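# Slide the door fully open with a Stretch robot

## Task

Push or pull the sliding door until it is completely open, and make sure it stays open without the robot holding it. Nothing else in the room may be moved from its starting place. Moving the door so fast that it slams open or closed counts as failure, and so does the robot toppling or finishing in a tilted state.

## Robot and tools

Robot: a Hello Robot Stretch 3 with one arm. It has a two-wheeled base (0.33 m long, 0.34 m wide), a lift that rides up a mast, and a telescoping arm that reaches out to the robot's right side. The gripper cannot move forward by itself, so drive the base to move it that way. An on-the-spot turn pivots about the point between the drive wheels, which is 0.05 m behind the front edge. With the arm pulled in and the wrist folded, a turn sweeps a circle of radius 0.28 m. An unfolded, level wrist reaches past that circle.

Frames: the base frame sits on the floor between the drive wheels, with x forward, y to the left and z up. hand_pose is reported in this frame, at the point where closed fingertips meet. With all wrist joints at 0, its x axis points up, its y axis points back along the arm toward the mast, and its z axis points rearward. The odometry frame is the base frame as it was at the scene's start.

execute_actions: the argument actions is a list holding one action, or nothing (an empty list only reports state and images). An action may contain base, joints, or both, plus an optional contact_limits. Its motions start together. base takes exactly one key. translate_m is a relative drive distance in metres from the current spot, -1 to 1, positive forward. rotate_rad is a relative turn in radians, -3.2 to 3.2, positive to the left (counter-clockwise seen from above). The base cannot move sideways. joints is a map of absolute targets by name: lift_m 0 to 1.1 (arm height on the mast); arm_m 0 to 0.52 (extension); wrist_yaw_rad -1.345 to 4.42 (0 along the arm, positive toward the front, 3.0 folded over the base); wrist_pitch_rad -1.57 to 0.451 (0 level, negative tips the fingers down); wrist_roll_rad -2.911 to 2.911; gripper_m -0.089 to 0.179 (larger is wider; the actual fingertip gap is a bit smaller); head_pan_rad -3.953 to 1.73 (0 ahead, positive left, -1.57 along the arm); head_tilt_rad -1.53 to 0.419 (negative down). contact_limits accepts only arm_m, a motor effort in percent from 1 to 100. The arm stops with contact_stop once that effort is reached; smaller is gentler, but too small stops it at once. cameras is a list chosen from head_camera, nav_camera, wrist_camera, all. Leaving it out, null or all returns every camera, and an empty list returns none. A bad key or an out-of-range value rejects the whole call, and nothing moves. A joint or the base that you leave out may keep pushing toward an earlier target. An action runs for at most 15 s.

wait: seconds from 0 to 10. It commands nothing and returns the same report as an empty action. zoom_image: camera plus region [x0, y0, x1, y1] in pixels of that camera's latest full image, measured from the top-left corner, at most 504 by 504. finished_scene: takes the current scene's number and ends it after the last command has been held. It cannot be reversed, and its result says whether the goal was met.

Result lines: base_status and joint_status report how each motion ended. done means reached; for the base it only means the wheels turned that far, even if they slipped. off_target means it stopped short and may still be pushing. contact_stop, time_out or torque_fault mean the old target was dropped. After a contact stop the arm or lift goes slack until it is commanded again. on_its_own describes things not commanded in this call; its held at value is the target being held, not the position. joint_positions gives the current values, within tolerances of about ±0.004 for lift, arm and gripper and about ±0.02 for most rotations. motor_effort is in percent, positive toward higher joint values, with the peak during the action in brackets; it is noisy and biased. Positive wheel effort pushes forward. lidar_m lists 12 distances in metres in 30-degree sectors, starting straight ahead and going counter-clockwise (4th left, 7th behind, 10th right). They are measured in a plane 0.17 m above the floor, and - means nothing was seen. The robot's own parts can block some sectors. wrist_depth_mm and head_depth_mm are 7x7 grids of median depth in mm, read from the top left. base_odometry counts wheel turns, so slip counts as travel; heading is positive to the left. turned_by_wheels and turned_by_imu give the turn since the last report. base_tilt gives forward and right lean in degrees, with a fixed bias of up to about 4. The contact_limits line shows the limit in force, the default and the maximum. The pictures line names the order of the images.

Cameras: head_camera and nav_camera are on the head and move with pan and tilt; wrist_camera is on the gripper. Calibration data (K, distortion, T_world_to_cam mapping the base frame to the camera) is approximate.

Speed: the base is fast (0.30 m/s, 1.9 rad/s) only when stowed, meaning lift_m below 0.30, arm_m below 0.03 and wrist_yaw_rad above 2.54. Otherwise it is capped at 0.10 m/s and 0.63 rad/s.

Cautions: move the door gently, since a slam fails the task. Before folding or unfolding the wrist, keep lift_m between 0.32 and 0.95, wrist_pitch_rad at -0.4 and roll near 0. If yaw is below -0.4, pitch down to -0.5 or lower. The base, wrist and head have no contact stop and keep pushing, and wrist servos can switch off for 10 s after hard pushing. An arm pushing against something rigid with the gripper above about 0.45 m can tip the robot. So can a second push after a contact_stop, or driving while the gripper is hooked on something fixed. If you see a lean, back off in small steps, free the gripper, and lower lift_m to about 0.2. The simulation keeps running between your replies while the robot holds its last command, and a base command counts from the last reported position. Once done, the door must stay open without the robot holding it.

Each tool is called after "Call:" as name(argument=value, ...) on one line, values as JSON.

## Session

Call:
execute_actions(actions=[])

Scene clock: 0.00 s.
base_odometry: x=+0.000 y=+0.000 heading=+0.000 (m, m, rad; odometry frame)
turned_by_wheels: +0.000 (rad since the last result)
turned_by_imu: +0.000 (rad since the last result)
base_tilt: forward=-0.1 right=+0.3 (deg)
lidar_m: 1.60 1.62 1.61 1.23 0.93 0.92 1.01 1.67 2.16 1.04 1.13 1.08
head_depth_mm: 1513 1511 1505 1528 1522 926 1536 / 1608 1616 1605 1635 1608 933 1657 / 1728 1740 1751 1765 1718 937 1792 / 1860 1873 1895 1904 1824 1016 1922 / 1965 2053 2050 2080 1832 1191 2084 / 1995 2090 2085 2090 1989 1544 1607 / 1840 1871 1882 1874 1831 1819 1864
base_status: not commanded
joint_positions: lift_m=+0.331 arm_m=-0.001 wrist_yaw_rad=+3.030 wrist_pitch_rad=-0.568 wrist_roll_rad=+0.018 gripper_m=+0.037 head_pan_rad=-0.003 head_tilt_rad=+0.004
joint_status: not commanded
motor_effort: left_wheel=+1 right_wheel=+0 lift_m=+22 arm_m=+1 wrist_yaw_rad=+0 wrist_pitch_rad=+5 wrist_roll_rad=+0 gripper_m=+0 head_pan_rad=+0 head_tilt_rad=+2 (%)
hand_pose: x=+0.0014 y=+0.0582 z=+0.3112 quat_wxyz=(+0.238, +0.694, +0.158, +0.660) (m; base frame)
wrist_depth_mm: 743 853 - - - - - / 743 911 992 974 947 947 933 / 762 770 778 757 758 769 742 / 649 647 644 656 621 638 624 / 558 550 568 557 561 539 534 / 484 - - - 463 469 463 / 439 - - - 415 417 412
pictures: head_camera (sideways: a quarter turn clockwise sets it upright), nav_camera (sideways: a quarter turn counterclockwise sets it upright), wrist_camera
Images, in order (width x height): head_camera 896x504, nav_camera 672x504, wrist_camera 644x364.

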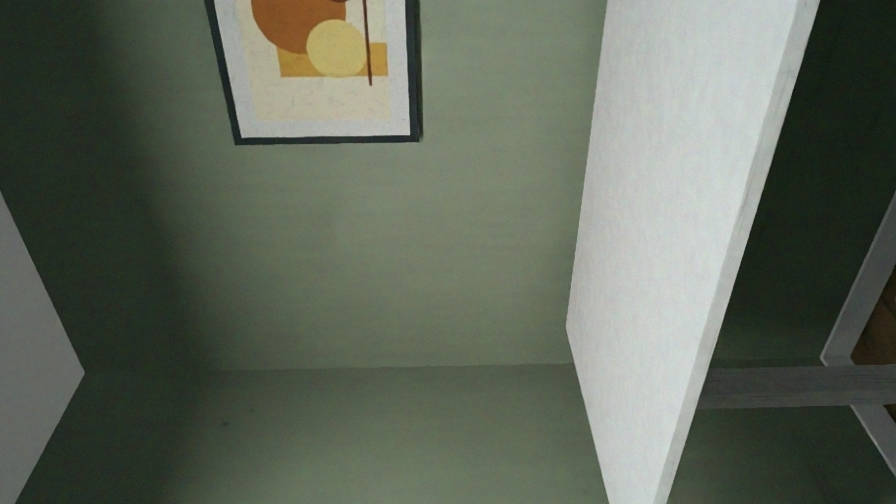

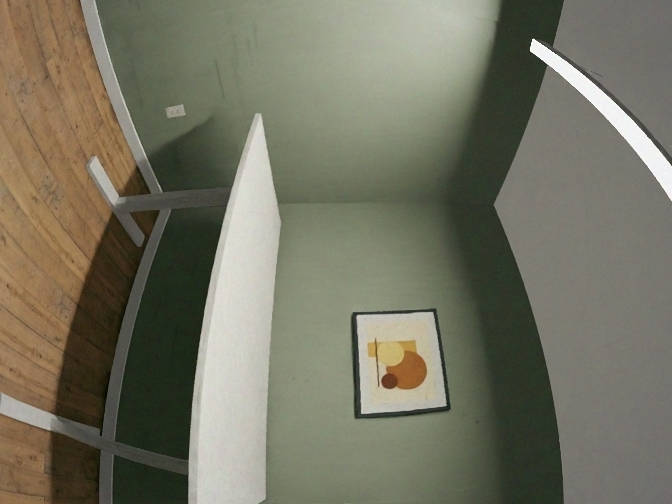

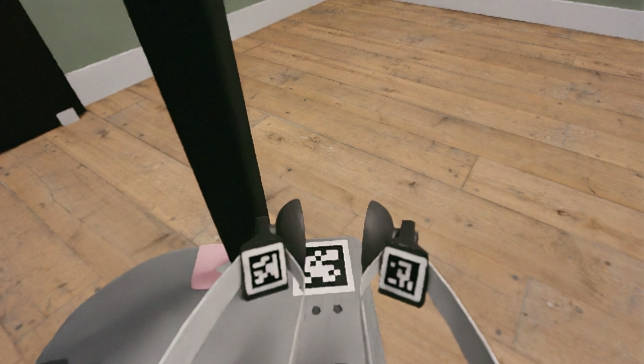

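Call:
execute_actions(actions=[{"joints":{"head_pan_rad":-3.6,"head_tilt_rad":-0.4}}], cameras=["head_camera","nav_camera"])

Scene clock: 4.37 s.
base_odometry: x=+0.000 y=+0.000 heading=+0.000 (m, m, rad; odometry frame)
turned_by_wheels: +0.000 (rad since the last result)
turned_by_imu: -0.001 (rad since the last result)
base_tilt: forward=-0.1 right=+0.3 (deg)
lidar_m: 1.60 1.63 1.61 1.23 0.93 0.92 1.01 1.67 2.16 1.04 1.13 1.08
head_depth_mm: 742 794 854 919 1003 1121 1261 / 756 809 871 941 1020 1127 1249 / 768 823 886 963 1047 1157 1283 / 783 842 904 982 1075 1183 1309 / 798 856 927 1007 1100 1217 1341 / 811 874 944 1029 1132 1251 1359 / 826 894 968 1058 1162 1294 1376
base_status: not commanded
joint_positions: lift_m=+0.331 arm_m=-0.001 wrist_yaw_rad=+3.030 wrist_pitch_rad=-0.568 wrist_roll_rad=+0.018 gripper_m=+0.037 head_pan_rad=-3.593 head_tilt_rad=-0.395
joint_status: all done
motor_effort: left_wheel=+1(1) right_wheel=+1(0) lift_m=+21(23) arm_m=+0(0) wrist_yaw_rad=+1(0) wrist_pitch_rad=+5(5) wrist_roll_rad=+1(0) gripper_m=-1(0) head_pan_rad=-3(45) head_tilt_rad=-3(36) (%)
hand_pose: x=+0.0014 y=+0.0582 z=+0.3112 quat_wxyz=(+0.238, +0.694, +0.158, +0.660) (m; base frame)
wrist_depth_mm: 760 875 - - - - - / 726 883 - 939 967 927 929 / 751 772 783 778 748 756 741 / 660 662 637 642 633 621 632 / 562 552 561 558 558 537 535 / 478 - - - 467 469 465 / 440 - - - 420 412 412
pictures: head_camera (sideways: a quarter turn clockwise sets it upright), nav_camera (sideways: a quarter turn counterclockwise sets it upright)
camera_calibration (this result's frames):
head_camera: T_world_to_cam=[[0.357914, -0.191603, -0.913885, 1.21126], [-0.479124, -0.87774, -0.00361899, 0.00737515], [-0.80146, 0.439159, -0.405957, 0.492207], [0, 0, 0, 1]] pos_world=[-0.0355101, 0.022398, 1.3068]
nav_camera: T_world_to_cam=[[-0.335842, 0.181041, 0.924356, -1.15959], [0.453672, 0.891116, -0.0097004, 0.0658474], [-0.825465, 0.416096, -0.381408, 0.466089], [0, 0, 0, 1]] pos_world=[-0.034573, -0.0426816, 1.25028]
Images, in order (width x height): head_camera 896x504, nav_camera 672x504.

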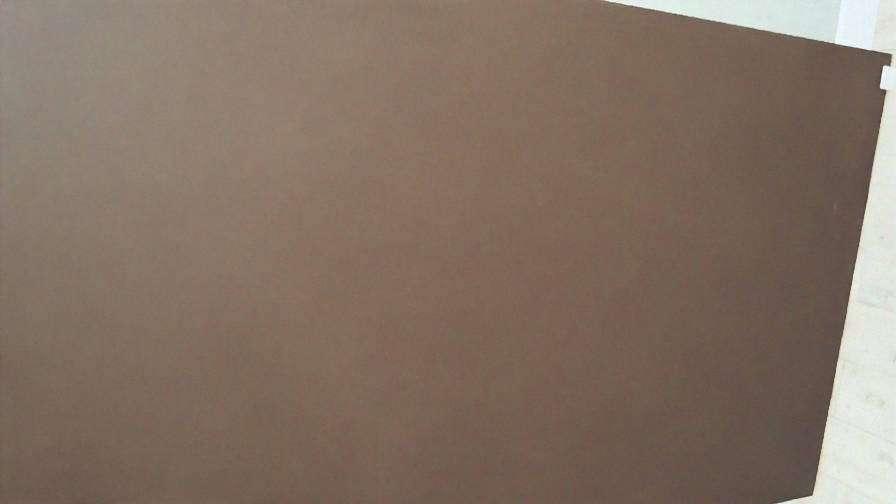

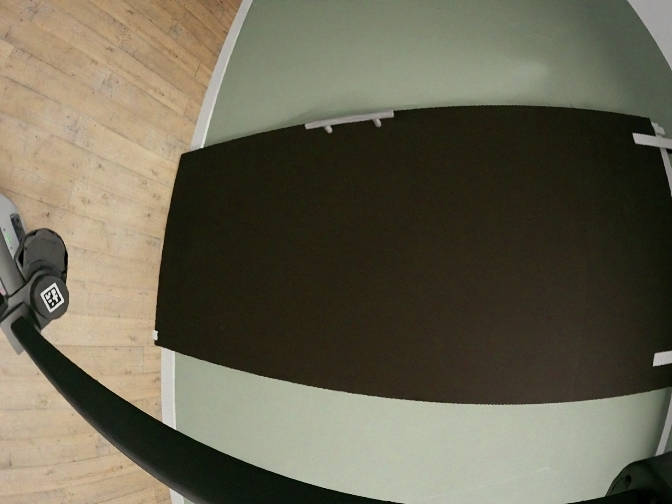

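Call:
execute_actions(actions=[{"base":{"rotate_rad":-2.611},"joints":{"lift_m":0.28,"head_pan_rad":-1.5,"head_tilt_rad":-0.55}}], cameras=[])

Call:
execute_actions(actions=[{"base":{"translate_m":0.77}}], cameras=[])

Call:
execute_actions(actions=[{"base":{"rotate_rad":0.358},"joints":{"lift_m":0.8,"wrist_pitch_rad":-0.4}}], cameras=[])

Call:
execute_actions(actions=[{"joints":{"wrist_yaw_rad":0,"gripper_m":0.0}}])

Scene clock: 20.33 s.
base_odometry: x=+0.000 y=+0.000 heading=-2.611 (m, m, rad; odometry frame)
turned_by_wheels: -2.611 (rad since the last result)
turned_by_imu: -2.613 (rad since the last result)
base_tilt: forward=-0.2 right=+0.3 (deg)
lidar_m: 1.68 2.17 1.04 1.15 1.55 1.60 1.62 1.61 1.22 0.93 0.92 1.01
head_depth_mm: 964 1073 1201 1369 1590 1529 1279 / 931 1031 1150 1304 1510 1526 1280 / 896 991 1104 1246 1421 1532 1287 / 868 954 1058 1191 1352 1486 1287 / 836 896 989 1091 1233 1394 1286 / 758 826 911 1012 1138 1304 1284 / 734 802 877 972 1088 1242 1285
base_status: done
joint_positions: lift_m=+0.280 arm_m=-0.001 wrist_yaw_rad=+3.030 wrist_pitch_rad=-0.569 wrist_roll_rad=+0.018 gripper_m=+0.037 head_pan_rad=-1.507 head_tilt_rad=-0.544
joint_status: all done
motor_effort: left_wheel=+4(12) right_wheel=-4(11) lift_m=+16(23) arm_m=+0(0) wrist_yaw_rad=+0(0) wrist_pitch_rad=+5(5) wrist_roll_rad=+0(0) gripper_m=+0(0) head_pan_rad=+3(43) head_tilt_rad=-3(24) (%)
hand_pose: x=+0.0014 y=+0.0580 z=+0.2606 quat_wxyz=(+0.238, +0.694, +0.158, +0.660) (m; base frame)
wrist_depth_mm: - - - - 982 955 - / 871 898 870 842 866 831 830 / 693 698 690 671 678 673 659 / 571 577 553 559 554 553 562 / 494 520 - - 496 478 474 / 440 - - - 410 414 416 / - - - - 372 369 369
pictures: none
No camera images: the call's "cameras" was empty. Leave "cameras" out to get every camera's image.

Scene clock: 24.77 s.
base_odometry: x=-0.664 y=-0.390 heading=-2.611 (m, m, rad; odometry frame)
turned_by_wheels: +0.000 (rad since the last result)
turned_by_imu: +0.003 (rad since the last result)
base_tilt: forward=-0.1 right=+0.4 (deg)
lidar_m: 1.22 1.44 1.50 0.94 1.01 1.52 2.34 1.74 0.80 0.65 0.65 0.78
head_depth_mm: 610 677 760 866 1007 1208 1280 / 589 652 729 825 950 1123 1252 / 570 628 699 788 900 1054 1229 / 551 606 672 754 856 996 1186 / 534 584 645 721 815 937 1111 / 518 565 613 665 751 925 1122 / 501 551 625 718 824 943 1091
base_status: done
joint_positions: lift_m=+0.280 arm_m=-0.001 wrist_yaw_rad=+3.030 wrist_pitch_rad=-0.570 wrist_roll_rad=+0.018 gripper_m=+0.037 head_pan_rad=-1.507 head_tilt_rad=-0.544
joint_status: not commanded
motor_effort: left_wheel=+4(13) right_wheel=-4(9) lift_m=+17(17) arm_m=+0(0) wrist_yaw_rad=+0(0) wrist_pitch_rad=+6(6) wrist_roll_rad=+1(0) gripper_m=+0(0) head_pan_rad=+4(3) head_tilt_rad=-4(3) (%)
hand_pose: x=+0.0014 y=+0.0580 z=+0.2605 quat_wxyz=(+0.238, +0.694, +0.159, +0.660) (m; base frame)
wrist_depth_mm: - - 909 - - - - / 901 866 841 845 857 860 814 / 705 705 680 673 694 662 667 / 581 577 558 555 572 564 548 / 492 510 - - 498 482 475 / 435 - - - 408 419 418 / - - - - 374 370 369
pictures: none
No camera images: the call's "cameras" was empty. Leave "cameras" out to get every camera's image.

Scene clock: 30.33 s.
base_odometry: x=-0.664 y=-0.390 heading=-2.253 (m, m, rad; odometry frame)
turned_by_wheels: +0.358 (rad since the last result)
turned_by_imu: +0.357 (rad since the last result)
base_tilt: forward=-0.1 right=+0.3 (deg)
lidar_m: 1.44 1.49 0.95 0.96 1.89 2.34 2.33 0.92 0.67 0.65 0.74 1.01
head_depth_mm: 518 568 628 704 801 926 1105 / 518 568 631 707 803 931 1111 / 520 571 623 686 792 936 1117 / 574 632 700 782 882 1023 1200 / 579 638 706 793 904 1049 1217 / 580 638 709 793 905 1051 1220 / 584 641 710 798 907 1059 1222
base_status: done
joint_positions: lift_m=+0.800 arm_m=-0.001 wrist_yaw_rad=+3.030 wrist_pitch_rad=-0.421 wrist_roll_rad=+0.018 gripper_m=+0.037 head_pan_rad=-1.507 head_tilt_rad=-0.544
joint_status: all done
motor_effort: left_wheel=-3(9) right_wheel=+5(13) lift_m=+27(26) arm_m=+0(0) wrist_yaw_rad=+1(0) wrist_pitch_rad=+7(8) wrist_roll_rad=+1(0) gripper_m=-1(0) head_pan_rad=+4(3) head_tilt_rad=-4(3) (%)
hand_pose: x=+0.0037 y=+0.0791 z=+0.8118 quat_wxyz=(+0.187, +0.705, +0.107, +0.676) (m; base frame)
wrist_depth_mm: - - - - - - - / - - - - - - - / - - - - - - - / - - - - - - - / - - - - - - - / - - - - - - - / 948 952 899 912 937 910 929
pictures: none
No camera images: the call's "cameras" was empty. Leave "cameras" out to get every camera's image.

Scene clock: 32.87 s.
base_odometry: x=-0.664 y=-0.390 heading=-2.253 (m, m, rad; odometry frame)
turned_by_wheels: +0.000 (rad since the last result)
turned_by_imu: +0.000 (rad since the last result)
base_tilt: forward=-0.2 right=+0.3 (deg)
lidar_m: 1.44 1.49 0.95 0.96 1.89 2.35 2.33 0.92 0.67 0.65 0.74 1.00
head_depth_mm: 516 567 628 704 801 928 1110 / 518 569 630 709 803 930 1110 / 520 572 623 685 790 912 - / 575 631 701 782 881 1019 1206 / 580 637 707 792 901 1043 1217 / 580 639 707 795 904 1052 1221 / 583 640 709 797 906 1059 1218
base_status: not commanded
joint_positions: lift_m=+0.800 arm_m=-0.001 wrist_yaw_rad=+0.002 wrist_pitch_rad=-0.421 wrist_roll_rad=+0.018 gripper_m=+0.000 head_pan_rad=-1.507 head_tilt_rad=-0.544
joint_status: all done
motor_effort: left_wheel=-3(3) right_wheel=+5(5) lift_m=+27(27) arm_m=+0(0) wrist_yaw_rad=-2(4) wrist_pitch_rad=+7(7) wrist_roll_rad=+1(0) gripper_m=-2(81) head_pan_rad=+4(4) head_tilt_rad=-5(3) (%)
hand_pose: x=-0.0211 y=-0.3676 z=+0.8118 quat_wxyz=(+0.686, +0.147, -0.697, -0.149) (m; base frame)
wrist_depth_mm: 428 427 417 398 348 348 345 / 474 469 460 436 385 376 377 / 527 523 514 485 424 424 414 / 598 580 573 536 481 474 458 / 658 667 649 - 536 526 526 / 778 780 777 713 615 610 610 / 893 896 840 835 753 715 714
pictures: head_camera (sideways: a quarter turn clockwise sets it upright), nav_camera (sideways: a quarter turn counterclockwise sets it upright), wrist_camera
camera_calibration (this result's frames):
head_camera: T_world_to_cam=[[-0.0179662, 0.536635, -0.843623, 1.12191], [0.999805, 0.0165474, -0.0107664, 0.00765738], [0.00818212, -0.843652, -0.536828, 0.657556], [0, 0, 0, 1]] pos_world=[0.00712038, -0.0474356, 1.29955]
nav_camera: T_world_to_cam=[[0.0164003, -0.514044, 0.857607, -1.07467], [-0.999053, -0.0429979, -0.00666749, 0.0707589], [0.0403027, -0.856685, -0.514263, 0.633684], [0, 0, 0, 1]] pos_world=[0.0627776, -0.00651726, 1.24799]
wrist_camera: T_world_to_cam=[[-0.997612, -0.0651435, -0.0229293, -0.0133779], [-0.0207438, 0.599338, -0.800227, 0.899717], [0.065872, -0.797841, -0.599259, 0.362777], [0, 0, 0, 1]] pos_world=[-0.0185792, -0.250668, 0.937068]
Images, in order (width x height): head_camera 896x504, nav_camera 672x504, wrist_camera 644x364.

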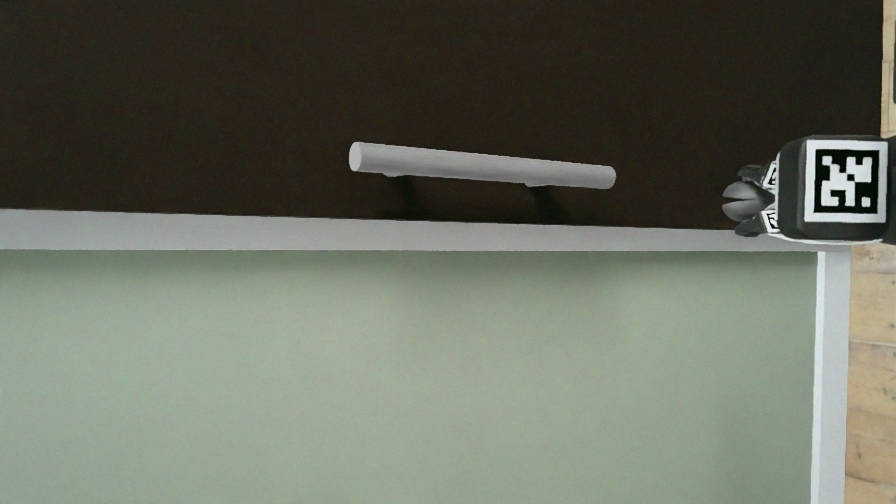

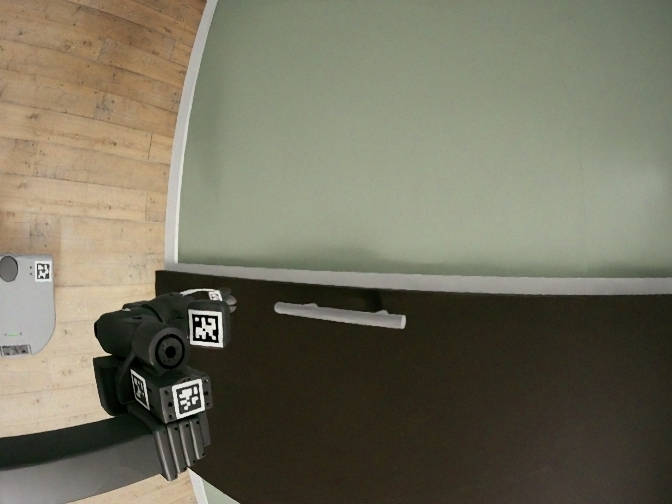

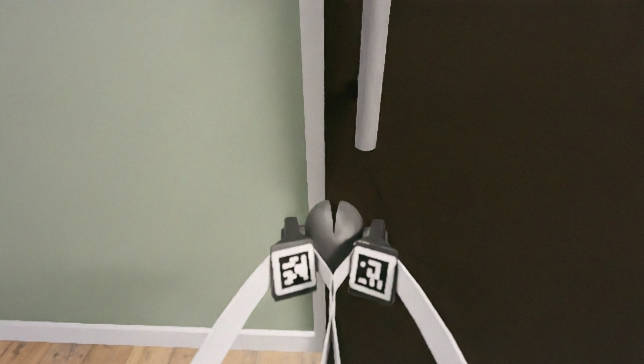

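Call:
execute_actions(actions=[{"base":{"translate_m":-0.06},"joints":{"wrist_pitch_rad":0,"gripper_m":0.12,"lift_m":0.83,"arm_m":0.05}}])

Scene clock: 40.83 s.
base_odometry: x=-0.626 y=-0.343 heading=-2.253 (m, m, rad; odometry frame)
turned_by_wheels: +0.000 (rad since the last result)
turned_by_imu: -0.001 (rad since the last result)
base_tilt: forward=-0.1 right=+0.3 (deg)
lidar_m: 1.50 1.56 0.97 0.99 1.88 2.30 2.28 0.92 0.67 0.65 0.74 1.00
head_depth_mm: 517 568 628 704 801 909 - / 518 570 630 707 802 911 - / 520 570 633 709 799 - - / 521 573 626 688 780 972 1154 / 575 633 705 792 902 1048 1217 / 581 639 709 795 905 1048 1220 / 583 640 710 798 910 1052 1226
base_status: done
joint_positions: lift_m=+0.830 arm_m=+0.050 wrist_yaw_rad=+0.001 wrist_pitch_rad=-0.025 wrist_roll_rad=+0.018 gripper_m=+0.120 head_pan_rad=-1.507 head_tilt_rad=-0.544
joint_status: all done
motor_effort: left_wheel=-3(9) right_wheel=+5(6) lift_m=+27(26) arm_m=+4(3) wrist_yaw_rad=-1(1) wrist_pitch_rad=+8(8) wrist_roll_rad=+1(1) gripper_m=-1(79) head_pan_rad=+4(5) head_tilt_rad=-4(4) (%)
hand_pose: x=-0.0211 y=-0.4502 z=+0.9380 quat_wxyz=(+0.701, +0.009, -0.713, -0.009) (m; base frame)
wrist_depth_mm: 387 388 381 318 312 312 311 / 404 402 396 327 328 327 322 / 419 423 412 339 341 338 332 / 436 438 427 355 354 350 346 / 461 450 439 370 364 363 356 / 472 474 467 385 392 - 374 / 500 493 495 401 396 401 390
pictures: head_camera (sideways: a quarter turn clockwise sets it upright), nav_camera (sideways: a quarter turn counterclockwise sets it upright), wrist_camera
camera_calibration (this result's frames):
head_camera: T_world_to_cam=[[-0.0179661, 0.536635, -0.843623, 1.12191], [0.999805, 0.0165471, -0.0107664, 0.0076574], [0.00818191, -0.843652, -0.536828, 0.657557], [0, 0, 0, 1]] pos_world=[0.00712037, -0.0474356, 1.29955]
nav_camera: T_world_to_cam=[[0.0164002, -0.514045, 0.857607, -1.07467], [-0.999053, -0.0429977, -0.00666749, 0.0707589], [0.0403025, -0.856685, -0.514263, 0.633684], [0, 0, 0, 1]] pos_world=[0.0627776, -0.00651726, 1.24799]
wrist_camera: T_world_to_cam=[[-0.997622, -0.0688435, 0.00330545, -0.042144], [-0.0200816, 0.244458, -0.969452, 1.04916], [0.0659324, -0.967213, -0.245259, -0.0357792], [0, 0, 0, 1]] pos_world=[-0.0186159, -0.293984, 1.00848]
Images, in order (width x height): head_camera 896x504, nav_camera 672x504, wrist_camera 644x364.

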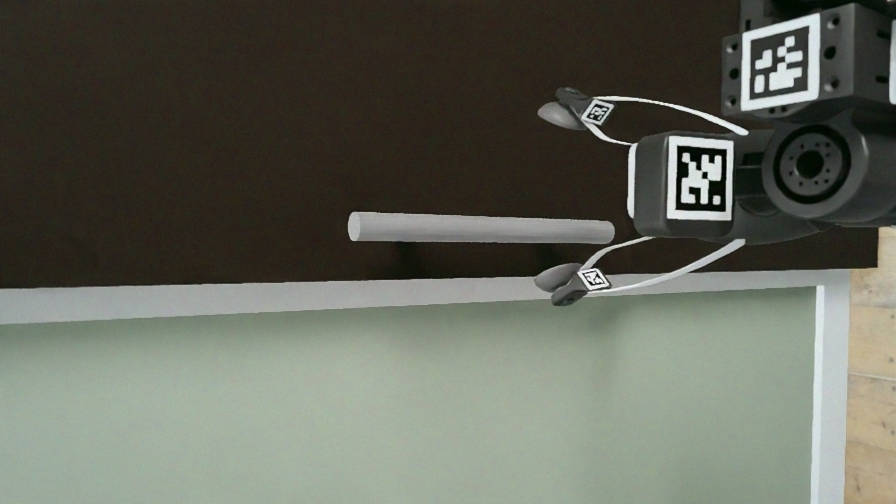

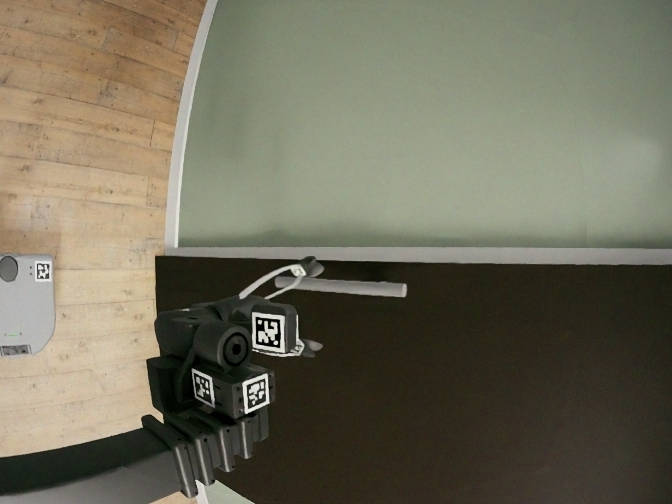

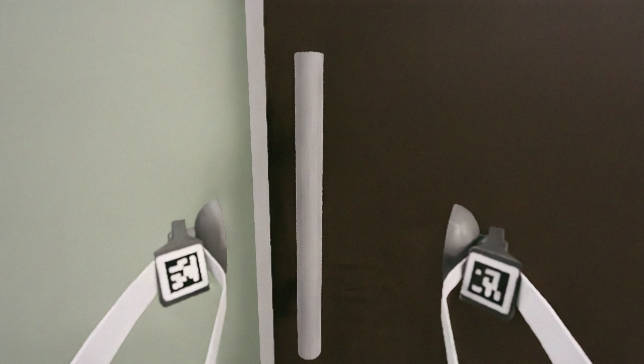

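Call:
execute_actions(actions=[{"joints":{"arm_m":0.185}}], cameras=["wrist_camera","head_camera"])

Call:
execute_actions(actions=[{"base":{"translate_m":-0.2}}])

Scene clock: 46.40 s.
base_odometry: x=-0.626 y=-0.343 heading=-2.253 (m, m, rad; odometry frame)
turned_by_wheels: +0.000 (rad since the last result)
turned_by_imu: -0.001 (rad since the last result)
base_tilt: forward=-0.1 right=+0.3 (deg)
lidar_m: 1.50 1.56 0.97 0.99 1.88 2.29 2.27 0.92 0.67 0.65 0.74 1.00
head_depth_mm: 517 567 629 705 - - 1139 / 518 568 631 701 - - 1110 / 520 571 632 697 - 992 1114 / 521 573 624 677 836 959 1154 / 576 633 705 790 901 1048 1215 / 581 639 708 794 906 1050 1222 / 582 641 712 797 910 1055 1220
base_status: not commanded
joint_positions: lift_m=+0.830 arm_m=+0.185 wrist_yaw_rad=+0.001 wrist_pitch_rad=-0.024 wrist_roll_rad=+0.018 gripper_m=+0.120 head_pan_rad=-1.507 head_tilt_rad=-0.544
joint_status: all done
motor_effort: left_wheel=-3(3) right_wheel=+5(5) lift_m=+27(27) arm_m=+3(3) wrist_yaw_rad=-1(1) wrist_pitch_rad=+8(8) wrist_roll_rad=+0(0) gripper_m=+0(0) head_pan_rad=+5(4) head_tilt_rad=-4(3) (%)
hand_pose: x=-0.0212 y=-0.5852 z=+0.9382 quat_wxyz=(+0.701, +0.009, -0.713, -0.008) (m; base frame)
wrist_depth_mm: 264 262 199 194 194 192 189 / 274 273 206 201 202 198 197 / 283 282 216 207 209 207 204 / 296 294 223 216 217 213 211 / 307 306 228 224 227 222 221 / 322 319 243 232 237 - 229 / 336 330 307 244 249 245 238
pictures: head_camera (sideways: a quarter turn clockwise sets it upright), wrist_camera
camera_calibration (this result's frames):
head_camera: T_world_to_cam=[[-0.0179661, 0.536635, -0.843623, 1.12191], [0.999805, 0.0165472, -0.0107664, 0.00765738], [0.00818202, -0.843652, -0.536828, 0.657556], [0, 0, 0, 1]] pos_world=[0.00712037, -0.0474356, 1.29955]
wrist_camera: T_world_to_cam=[[-0.99765, -0.0684302, 0.00336875, -0.051364], [-0.0199803, 0.243558, -0.969681, 1.0821], [0.0655349, -0.967469, -0.244353, -0.16733], [0, 0, 0, 1]] pos_world=[-0.0186567, -0.428955, 1.00857]
Images, in order (width x height): head_camera 896x504, wrist_camera 644x364.

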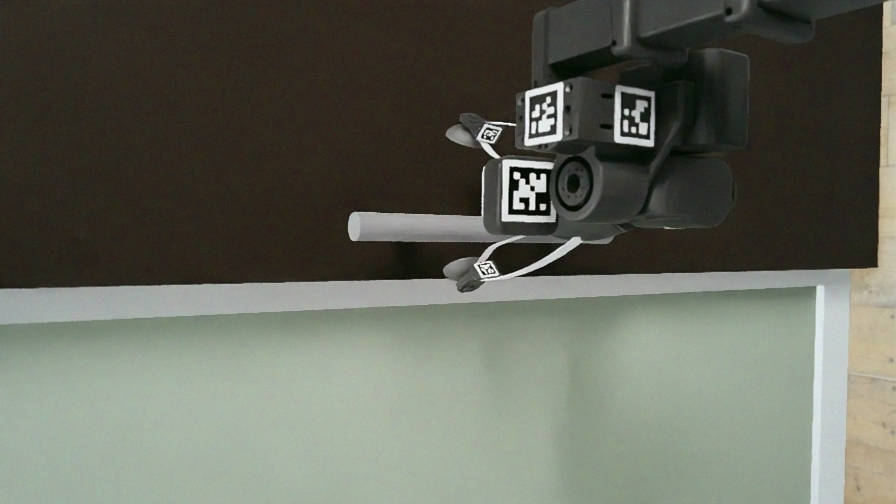

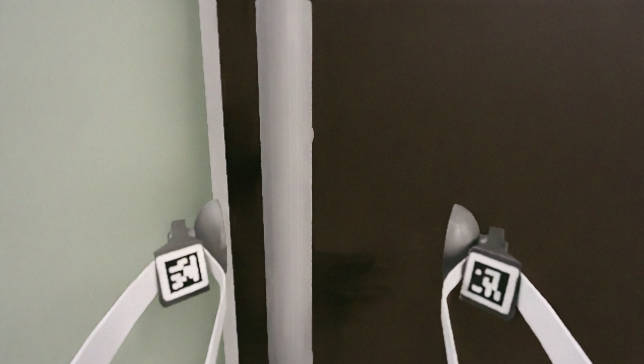

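Scene clock: 50.03 s.
base_odometry: x=-0.500 y=-0.188 heading=-2.253 (m, m, rad; odometry frame)
turned_by_wheels: +0.000 (rad since the last result)
turned_by_imu: -0.002 (rad since the last result)
base_tilt: forward=-0.1 right=+0.3 (deg)
lidar_m: 1.70 1.69 1.06 1.08 1.42 2.13 2.07 0.92 0.67 0.65 0.74 1.01
head_depth_mm: 518 569 629 705 - - 1143 / 520 570 632 709 - 991 1112 / 521 571 634 699 - 985 1119 / 521 573 634 707 827 953 1122 / 522 575 627 697 823 1015 1226 / 2527 2812 3074 927 945 1058 1195 / 613 648 707 786 911 1060 1220
base_status: done
joint_positions: lift_m=+0.830 arm_m=+0.185 wrist_yaw_rad=+0.167 wrist_pitch_rad=-0.026 wrist_roll_rad=+0.019 gripper_m=+0.120 head_pan_rad=-1.507 head_tilt_rad=-0.544
joint_status: not commanded
on_its_own: wrist_yaw_rad is held at +0.161, not at your +0.000, by its stall guard, which is not easing now
motor_effort: left_wheel=+0(15) right_wheel=+0(48) lift_m=+26(28) arm_m=+4(6) wrist_yaw_rad=-5(94) wrist_pitch_rad=+9(9) wrist_roll_rad=+0(0) gripper_m=-1(22) head_pan_rad=+4(4) head_tilt_rad=-3(3) (%)
hand_pose: x=+0.0210 y=-0.5816 z=+0.9377 quat_wxyz=(+0.699, +0.069, -0.710, +0.049) (m; base frame)
wrist_depth_mm: 313 293 205 203 192 181 173 / 327 303 157 208 199 188 179 / 345 318 192 218 206 194 184 / 360 329 177 226 213 202 190 / 376 341 177 236 221 206 198 / 400 373 186 245 231 - 204 / 426 372 243 255 239 224 209
pictures: head_camera (sideways: a quarter turn clockwise sets it upright), nav_camera (sideways: a quarter turn counterclockwise sets it upright), wrist_camera
camera_calibration (this result's frames):
head_camera: T_world_to_cam=[[-0.0179951, 0.536877, -0.843468, 1.12171], [0.999805, 0.0165754, -0.0107801, 0.00767517], [0.00819324, -0.843497, -0.537071, 0.657872], [0, 0, 0, 1]] pos_world=[0.00712152, -0.0474349, 1.29953]
nav_camera: T_world_to_cam=[[0.0164289, -0.514291, 0.857458, -1.07447], [-0.999052, -0.0430209, -0.00666145, 0.0707511], [0.0403146, -0.856536, -0.51451, 0.634005], [0, 0, 0, 1]] pos_world=[0.0627768, -0.00650035, 1.24799]
wrist_camera: T_world_to_cam=[[-0.972628, -0.23235, 0.00282064, -0.104321], [-0.0599122, 0.23903, -0.969162, 1.07926], [0.22451, -0.942803, -0.246408, -0.153718], [0, 0, 0, 1]] pos_world=[-0.0022933, -0.427141, 1.0084]
Images, in order (width x height): head_camera 896x504, nav_camera 672x504, wrist_camera 644x364.

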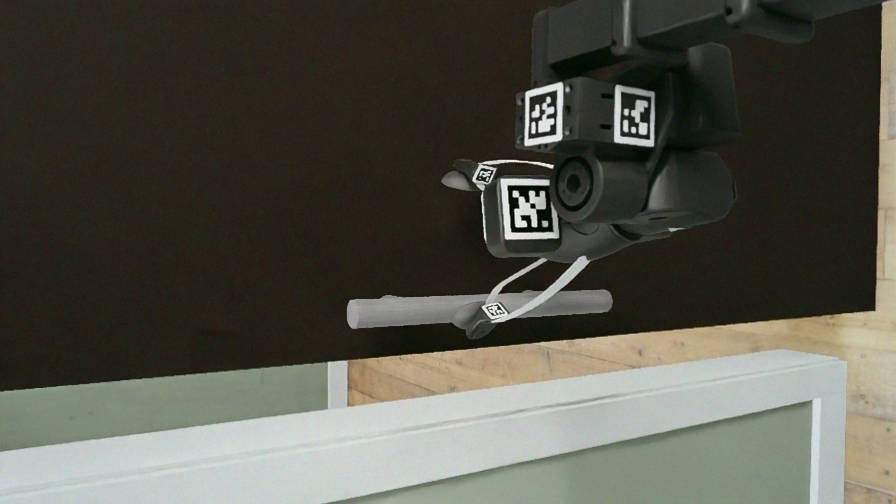

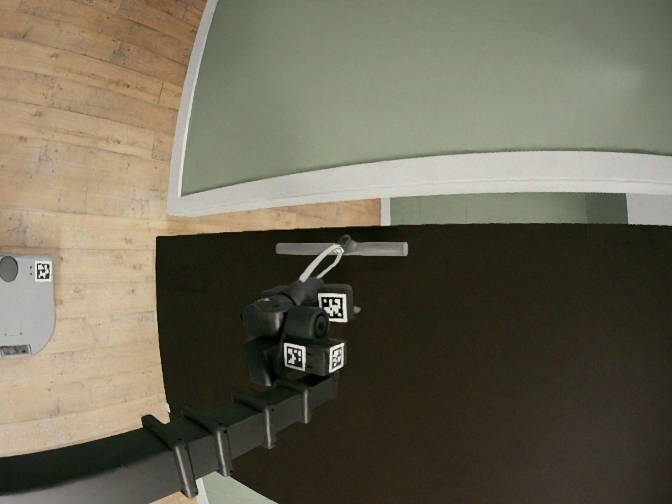

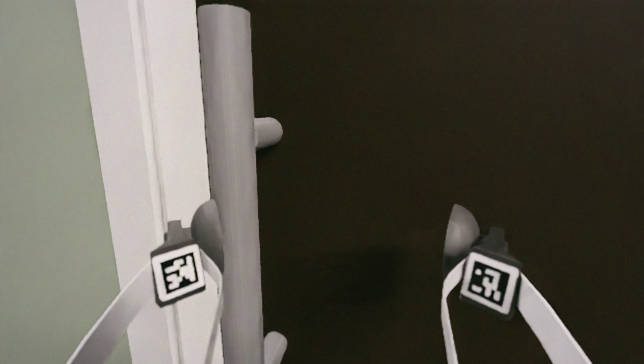

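Call:
execute_actions(actions=[{"base":{"translate_m":0.03},"joints":{"wrist_yaw_rad":0.05}}], cameras=[])

Call:
execute_actions(actions=[{"joints":{"arm_m":0.22}}], cameras=["wrist_camera"])

Call:
execute_actions(actions=[{"base":{"translate_m":-0.2}}])

Scene clock: 56.80 s.
base_odometry: x=-0.519 y=-0.211 heading=-2.253 (m, m, rad; odometry frame)
turned_by_wheels: +0.000 (rad since the last result)
turned_by_imu: -0.001 (rad since the last result)
base_tilt: forward=-0.2 right=+0.3 (deg)
lidar_m: 1.67 1.66 1.04 1.07 1.43 2.15 2.10 0.92 0.67 0.65 0.73 1.01
head_depth_mm: 518 568 630 706 - - 1141 / 519 570 632 707 - - 1113 / 520 571 633 699 - 985 1117 / 520 574 627 682 785 945 1122 / 529 582 659 2270 1776 1458 1230 / 2549 2723 781 813 906 1035 1221 / 579 629 698 797 906 1058 1220
base_status: done
joint_positions: lift_m=+0.830 arm_m=+0.185 wrist_yaw_rad=+0.066 wrist_pitch_rad=-0.027 wrist_roll_rad=+0.019 gripper_m=+0.120 head_pan_rad=-1.507 head_tilt_rad=-0.544
joint_status: all done
on_its_own: wrist_yaw_rad is at rest, and its effort (-14) is outside its rest range (-12 to +12)
motor_effort: left_wheel=+1(8) right_wheel=-1(8) lift_m=+26(26) arm_m=+4(4) wrist_yaw_rad=-14(41) wrist_pitch_rad=+9(9) wrist_roll_rad=+0(0) gripper_m=-3(9) head_pan_rad=+4(4) head_tilt_rad=-3(3) (%)
hand_pose: x=-0.0047 y=-0.5845 z=+0.9374 quat_wxyz=(+0.701, +0.033, -0.713, +0.013) (m; base frame)
wrist_depth_mm: 270 299 142 198 192 188 182 / 279 301 149 204 199 193 189 / 304 300 161 213 206 201 196 / 320 307 165 223 215 209 203 / 331 314 166 229 225 212 209 / 349 327 175 241 233 - 219 / 367 341 241 252 243 235 227
pictures: none
No camera images: the call's "cameras" was empty. Leave "cameras" out to get every camera's image.

Scene clock: 58.10 s.
base_odometry: x=-0.519 y=-0.211 heading=-2.252 (m, m, rad; odometry frame)
turned_by_wheels: +0.000 (rad since the last result)
turned_by_imu: +0.000 (rad since the last result)
base_tilt: forward=-0.1 right=+0.3 (deg)
lidar_m: 1.67 1.66 1.04 1.07 1.43 2.15 2.10 0.92 0.67 0.65 0.73 1.01
head_depth_mm: 518 568 630 704 - 954 1138 / 520 569 632 697 - 966 1118 / 520 571 634 689 - 960 1119 / 521 573 626 678 802 941 1121 / 529 583 657 2261 1771 1447 1225 / 2549 2707 778 809 908 1033 1219 / 579 628 700 798 910 1060 1221
base_status: not commanded
joint_positions: lift_m=+0.830 arm_m=+0.220 wrist_yaw_rad=+0.090 wrist_pitch_rad=-0.027 wrist_roll_rad=+0.019 gripper_m=+0.120 head_pan_rad=-1.507 head_tilt_rad=-0.544
joint_status: all done
on_its_own: right_wheel is at rest, and its effort (-19) is outside its rest range (-18 to +18); wrist_yaw_rad is at rest, and its effort (-37) is outside its rest range (-12 to +12)
motor_effort: left_wheel=+7(7) right_wheel=-19(19) lift_m=+26(27) arm_m=+4(7) wrist_yaw_rad=-37(37) wrist_pitch_rad=+9(9) wrist_roll_rad=+0(0) gripper_m=-8(8) head_pan_rad=+3(4) head_tilt_rad=-2(5) (%)
hand_pose: x=+0.0015 y=-0.6190 z=+0.9374 quat_wxyz=(+0.700, +0.042, -0.712, +0.022) (m; base frame)
wrist_depth_mm: 240 266 112 166 161 156 150 / 248 269 114 173 167 161 155 / 261 286 119 180 172 166 161 / 276 289 123 186 179 172 166 / 298 280 129 194 186 177 173 / 314 291 137 202 194 - 179 / 331 318 142 212 202 195 186
pictures: wrist_camera
camera_calibration (this result's frames):
wrist_camera: T_world_to_cam=[[-0.987632, -0.156768, 0.00274434, -0.0851438], [-0.041411, 0.243925, -0.968909, 1.08956], [0.151225, -0.957039, -0.2474, -0.19249], [0, 0, 0, 1]] pos_world=[-0.00986176, -0.463339, 1.00829]
Images, in order (width x height): wrist_camera 644x364.

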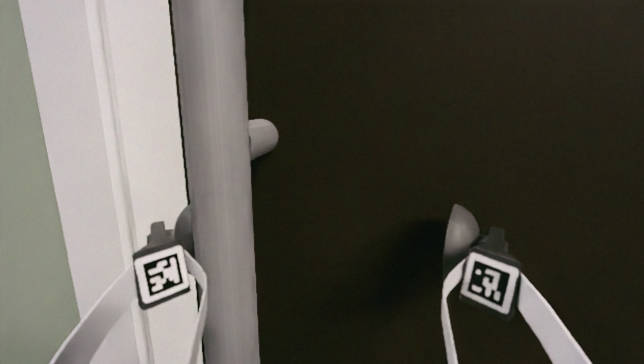

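Scene clock: 62.03 s.
base_odometry: x=-0.393 y=-0.056 heading=-2.253 (m, m, rad; odometry frame)
turned_by_wheels: +0.000 (rad since the last result)
turned_by_imu: -0.001 (rad since the last result)
base_tilt: forward=-0.2 right=+0.3 (deg)
lidar_m: 1.87 1.82 1.14 1.38 1.89 1.98 1.90 0.92 0.67 0.64 0.81 1.01
head_depth_mm: 518 569 631 705 - 951 1138 / 519 570 632 696 - 968 1114 / 520 571 633 693 - 962 1119 / 522 573 625 677 811 942 1125 / 529 591 667 2304 1769 1494 1283 / 2589 2833 3122 2464 1885 1524 1283 / 2591 2839 3138 2471 1824 1154 1222
base_status: done
joint_positions: lift_m=+0.830 arm_m=+0.220 wrist_yaw_rad=+0.108 wrist_pitch_rad=-0.024 wrist_roll_rad=+0.020 gripper_m=+0.120 head_pan_rad=-1.507 head_tilt_rad=-0.544
joint_status: not commanded
on_its_own: wrist_yaw_rad is held at +0.107, not at your +0.050, by its stall guard, which is not easing now
motor_effort: left_wheel=-1(29) right_wheel=+2(60) lift_m=+26(26) arm_m=+1(4) wrist_yaw_rad=-1(75) wrist_pitch_rad=+8(9) wrist_roll_rad=+0(0) gripper_m=-1(17) head_pan_rad=+4(4) head_tilt_rad=-4(4) (%)
hand_pose: x=+0.0062 y=-0.6190 z=+0.9381 quat_wxyz=(+0.700, +0.048, -0.712, +0.029) (m; base frame)
wrist_depth_mm: - - 110 166 161 155 149 / - - 114 172 166 160 153 / 409 - 118 178 172 165 159 / 407 - 123 186 178 170 165 / 407 - 126 194 186 175 170 / 418 - 133 202 194 - 177 / 408 - 141 212 201 193 183
pictures: head_camera (sideways: a quarter turn clockwise sets it upright), nav_camera (sideways: a quarter turn counterclockwise sets it upright), wrist_camera
camera_calibration (this result's frames):
head_camera: T_world_to_cam=[[-0.0179985, 0.536884, -0.843464, 1.12171], [0.999804, 0.0165811, -0.0107804, 0.00767568], [0.00819769, -0.843493, -0.537077, 0.657881], [0, 0, 0, 1]] pos_world=[0.00712178, -0.0474349, 1.29953]
nav_camera: T_world_to_cam=[[0.0164322, -0.514298, 0.857454, -1.07447], [-0.999052, -0.0430264, -0.00666128, 0.0707508], [0.0403191, -0.856532, -0.514517, 0.634014], [0, 0, 0, 1]] pos_world=[0.0627768, -0.00649959, 1.24799]
wrist_camera: T_world_to_cam=[[-0.984549, -0.175107, 0.00127979, -0.090448], [-0.0440896, 0.24081, -0.96957, 1.08909], [0.16947, -0.954645, -0.24481, -0.194085], [0, 0, 0, 1]] pos_world=[-0.0081413, -0.463385, 1.00855]
Images, in order (width x height): head_camera 896x504, nav_camera 672x504, wrist_camera 644x364.

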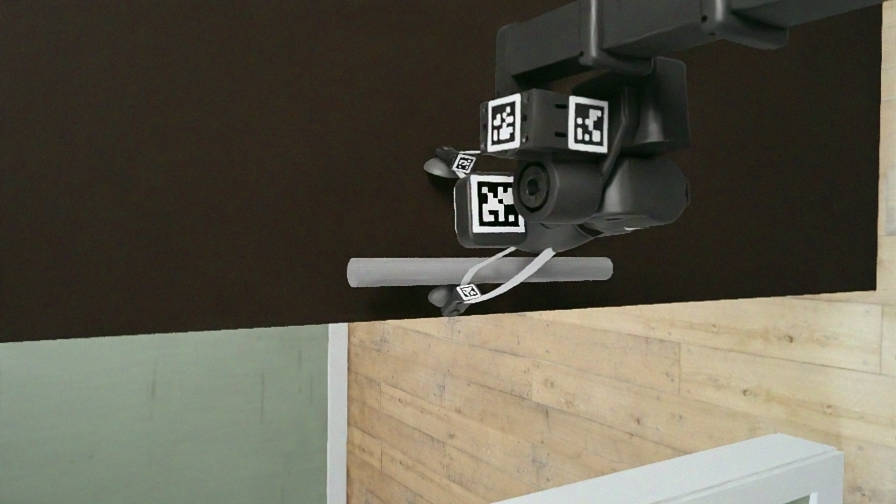

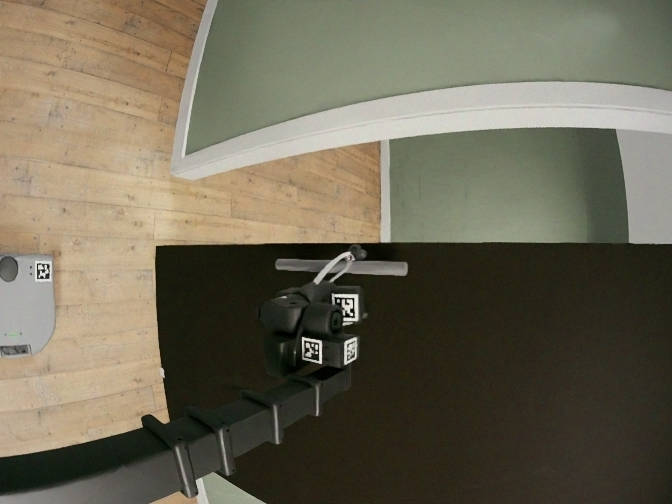

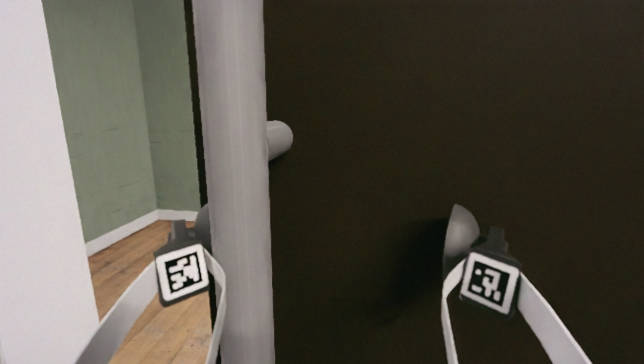

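Good; about 0.33 opened. Continue and watch the rail.

Call:
execute_actions(actions=[{"base":{"translate_m":-0.4},"joints":{"head_pan_rad":-2.1,"head_tilt_rad":0.35}}])

Scene clock: 70.40 s.
base_odometry: x=-0.141 y=+0.255 heading=-2.253 (m, m, rad; odometry frame)
turned_by_wheels: +0.000 (rad since the last result)
turned_by_imu: -0.001 (rad since the last result)
base_tilt: forward=-0.1 right=+0.4 (deg)
lidar_m: 2.27 1.39 1.33 1.35 1.72 1.56 1.50 0.92 0.67 0.65 1.13 1.06
head_depth_mm: 1319 1298 1068 973 900 836 781 / 1243 1062 968 893 834 777 730 / 1162 962 890 825 775 727 685 / 1061 886 823 769 723 682 644 / 964 821 767 720 678 642 608 / 822 763 716 675 639 608 576 / 760 712 672 636 604 574 548
base_status: done
joint_positions: lift_m=+0.830 arm_m=+0.220 wrist_yaw_rad=+0.109 wrist_pitch_rad=-0.022 wrist_roll_rad=+0.021 gripper_m=+0.120 head_pan_rad=-2.096 head_tilt_rad=+0.335
joint_status: all done
on_its_own: wrist_yaw_rad is held at +0.107, not at your +0.050, by its stall guard, which is not easing now
motor_effort: left_wheel=-1(34) right_wheel=+2(66) lift_m=+26(26) arm_m=-1(1) wrist_yaw_rad=-1(69) wrist_pitch_rad=+8(8) wrist_roll_rad=-1(1) gripper_m=+0(15) head_pan_rad=-2(39) head_tilt_rad=+9(61) (%)
hand_pose: x=+0.0063 y=-0.6193 z=+0.9387 quat_wxyz=(+0.699, +0.047, -0.713, +0.030) (m; base frame)
wrist_depth_mm: - - 111 168 161 155 149 / - - 115 173 168 161 154 / - - 119 181 173 166 159 / - - 124 188 179 172 165 / - - 127 196 187 178 171 / - - 133 203 194 - 178 / - - 141 213 202 194 185
pictures: head_camera (sideways: a quarter turn clockwise sets it upright), nav_camera (sideways: a quarter turn counterclockwise sets it upright), wrist_camera
camera_calibration (this result's frames):
head_camera: T_world_to_cam=[[-0.139611, -0.273694, -0.95163, 1.26436], [0.844983, -0.533974, 0.0296088, -0.0439737], [-0.516249, -0.799977, 0.305815, -0.436131], [0, 0, 0, 1]] pos_world=[-0.0114764, -0.0263269, 1.33789]
nav_camera: T_world_to_cam=[[0.152148, 0.295576, 0.943126, -1.18793], [-0.860983, 0.508225, -0.0203813, 0.0877871], [-0.485345, -0.808914, 0.331811, -0.464493], [0, 0, 0, 1]] pos_world=[0.0308857, -0.0692266, 1.27628]
wrist_camera: T_world_to_cam=[[-0.984532, -0.175202, 0.000966954, -0.090236], [-0.043397, 0.238511, -0.97017, 1.08891], [0.169745, -0.955205, -0.242425, -0.196838], [0, 0, 0, 1]] pos_world=[-0.00817267, -0.463547, 1.0088]
Images, in order (width x height): head_camera 896x504, nav_camera 672x504, wrist_camera 644x364.

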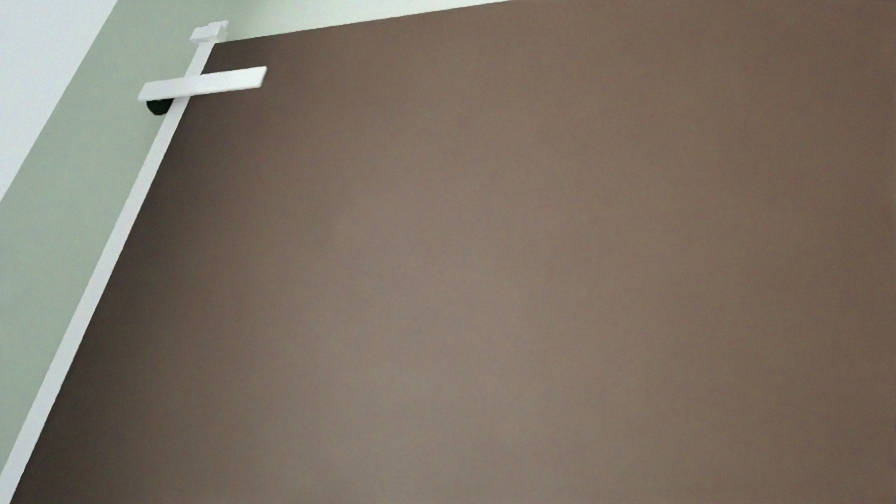

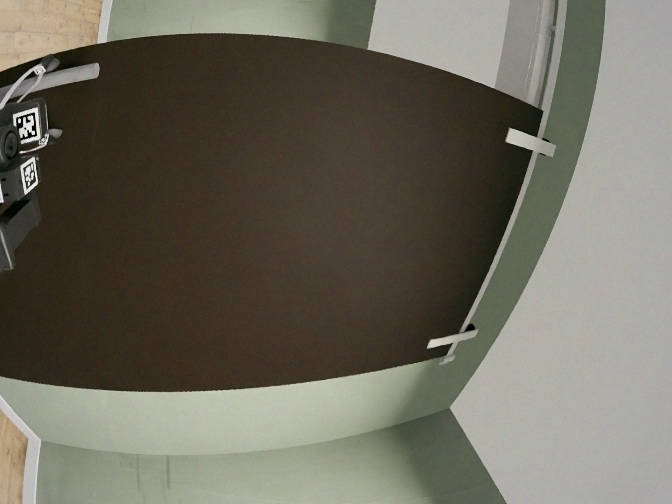

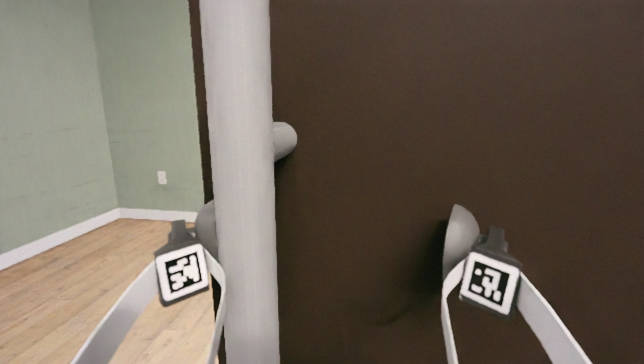

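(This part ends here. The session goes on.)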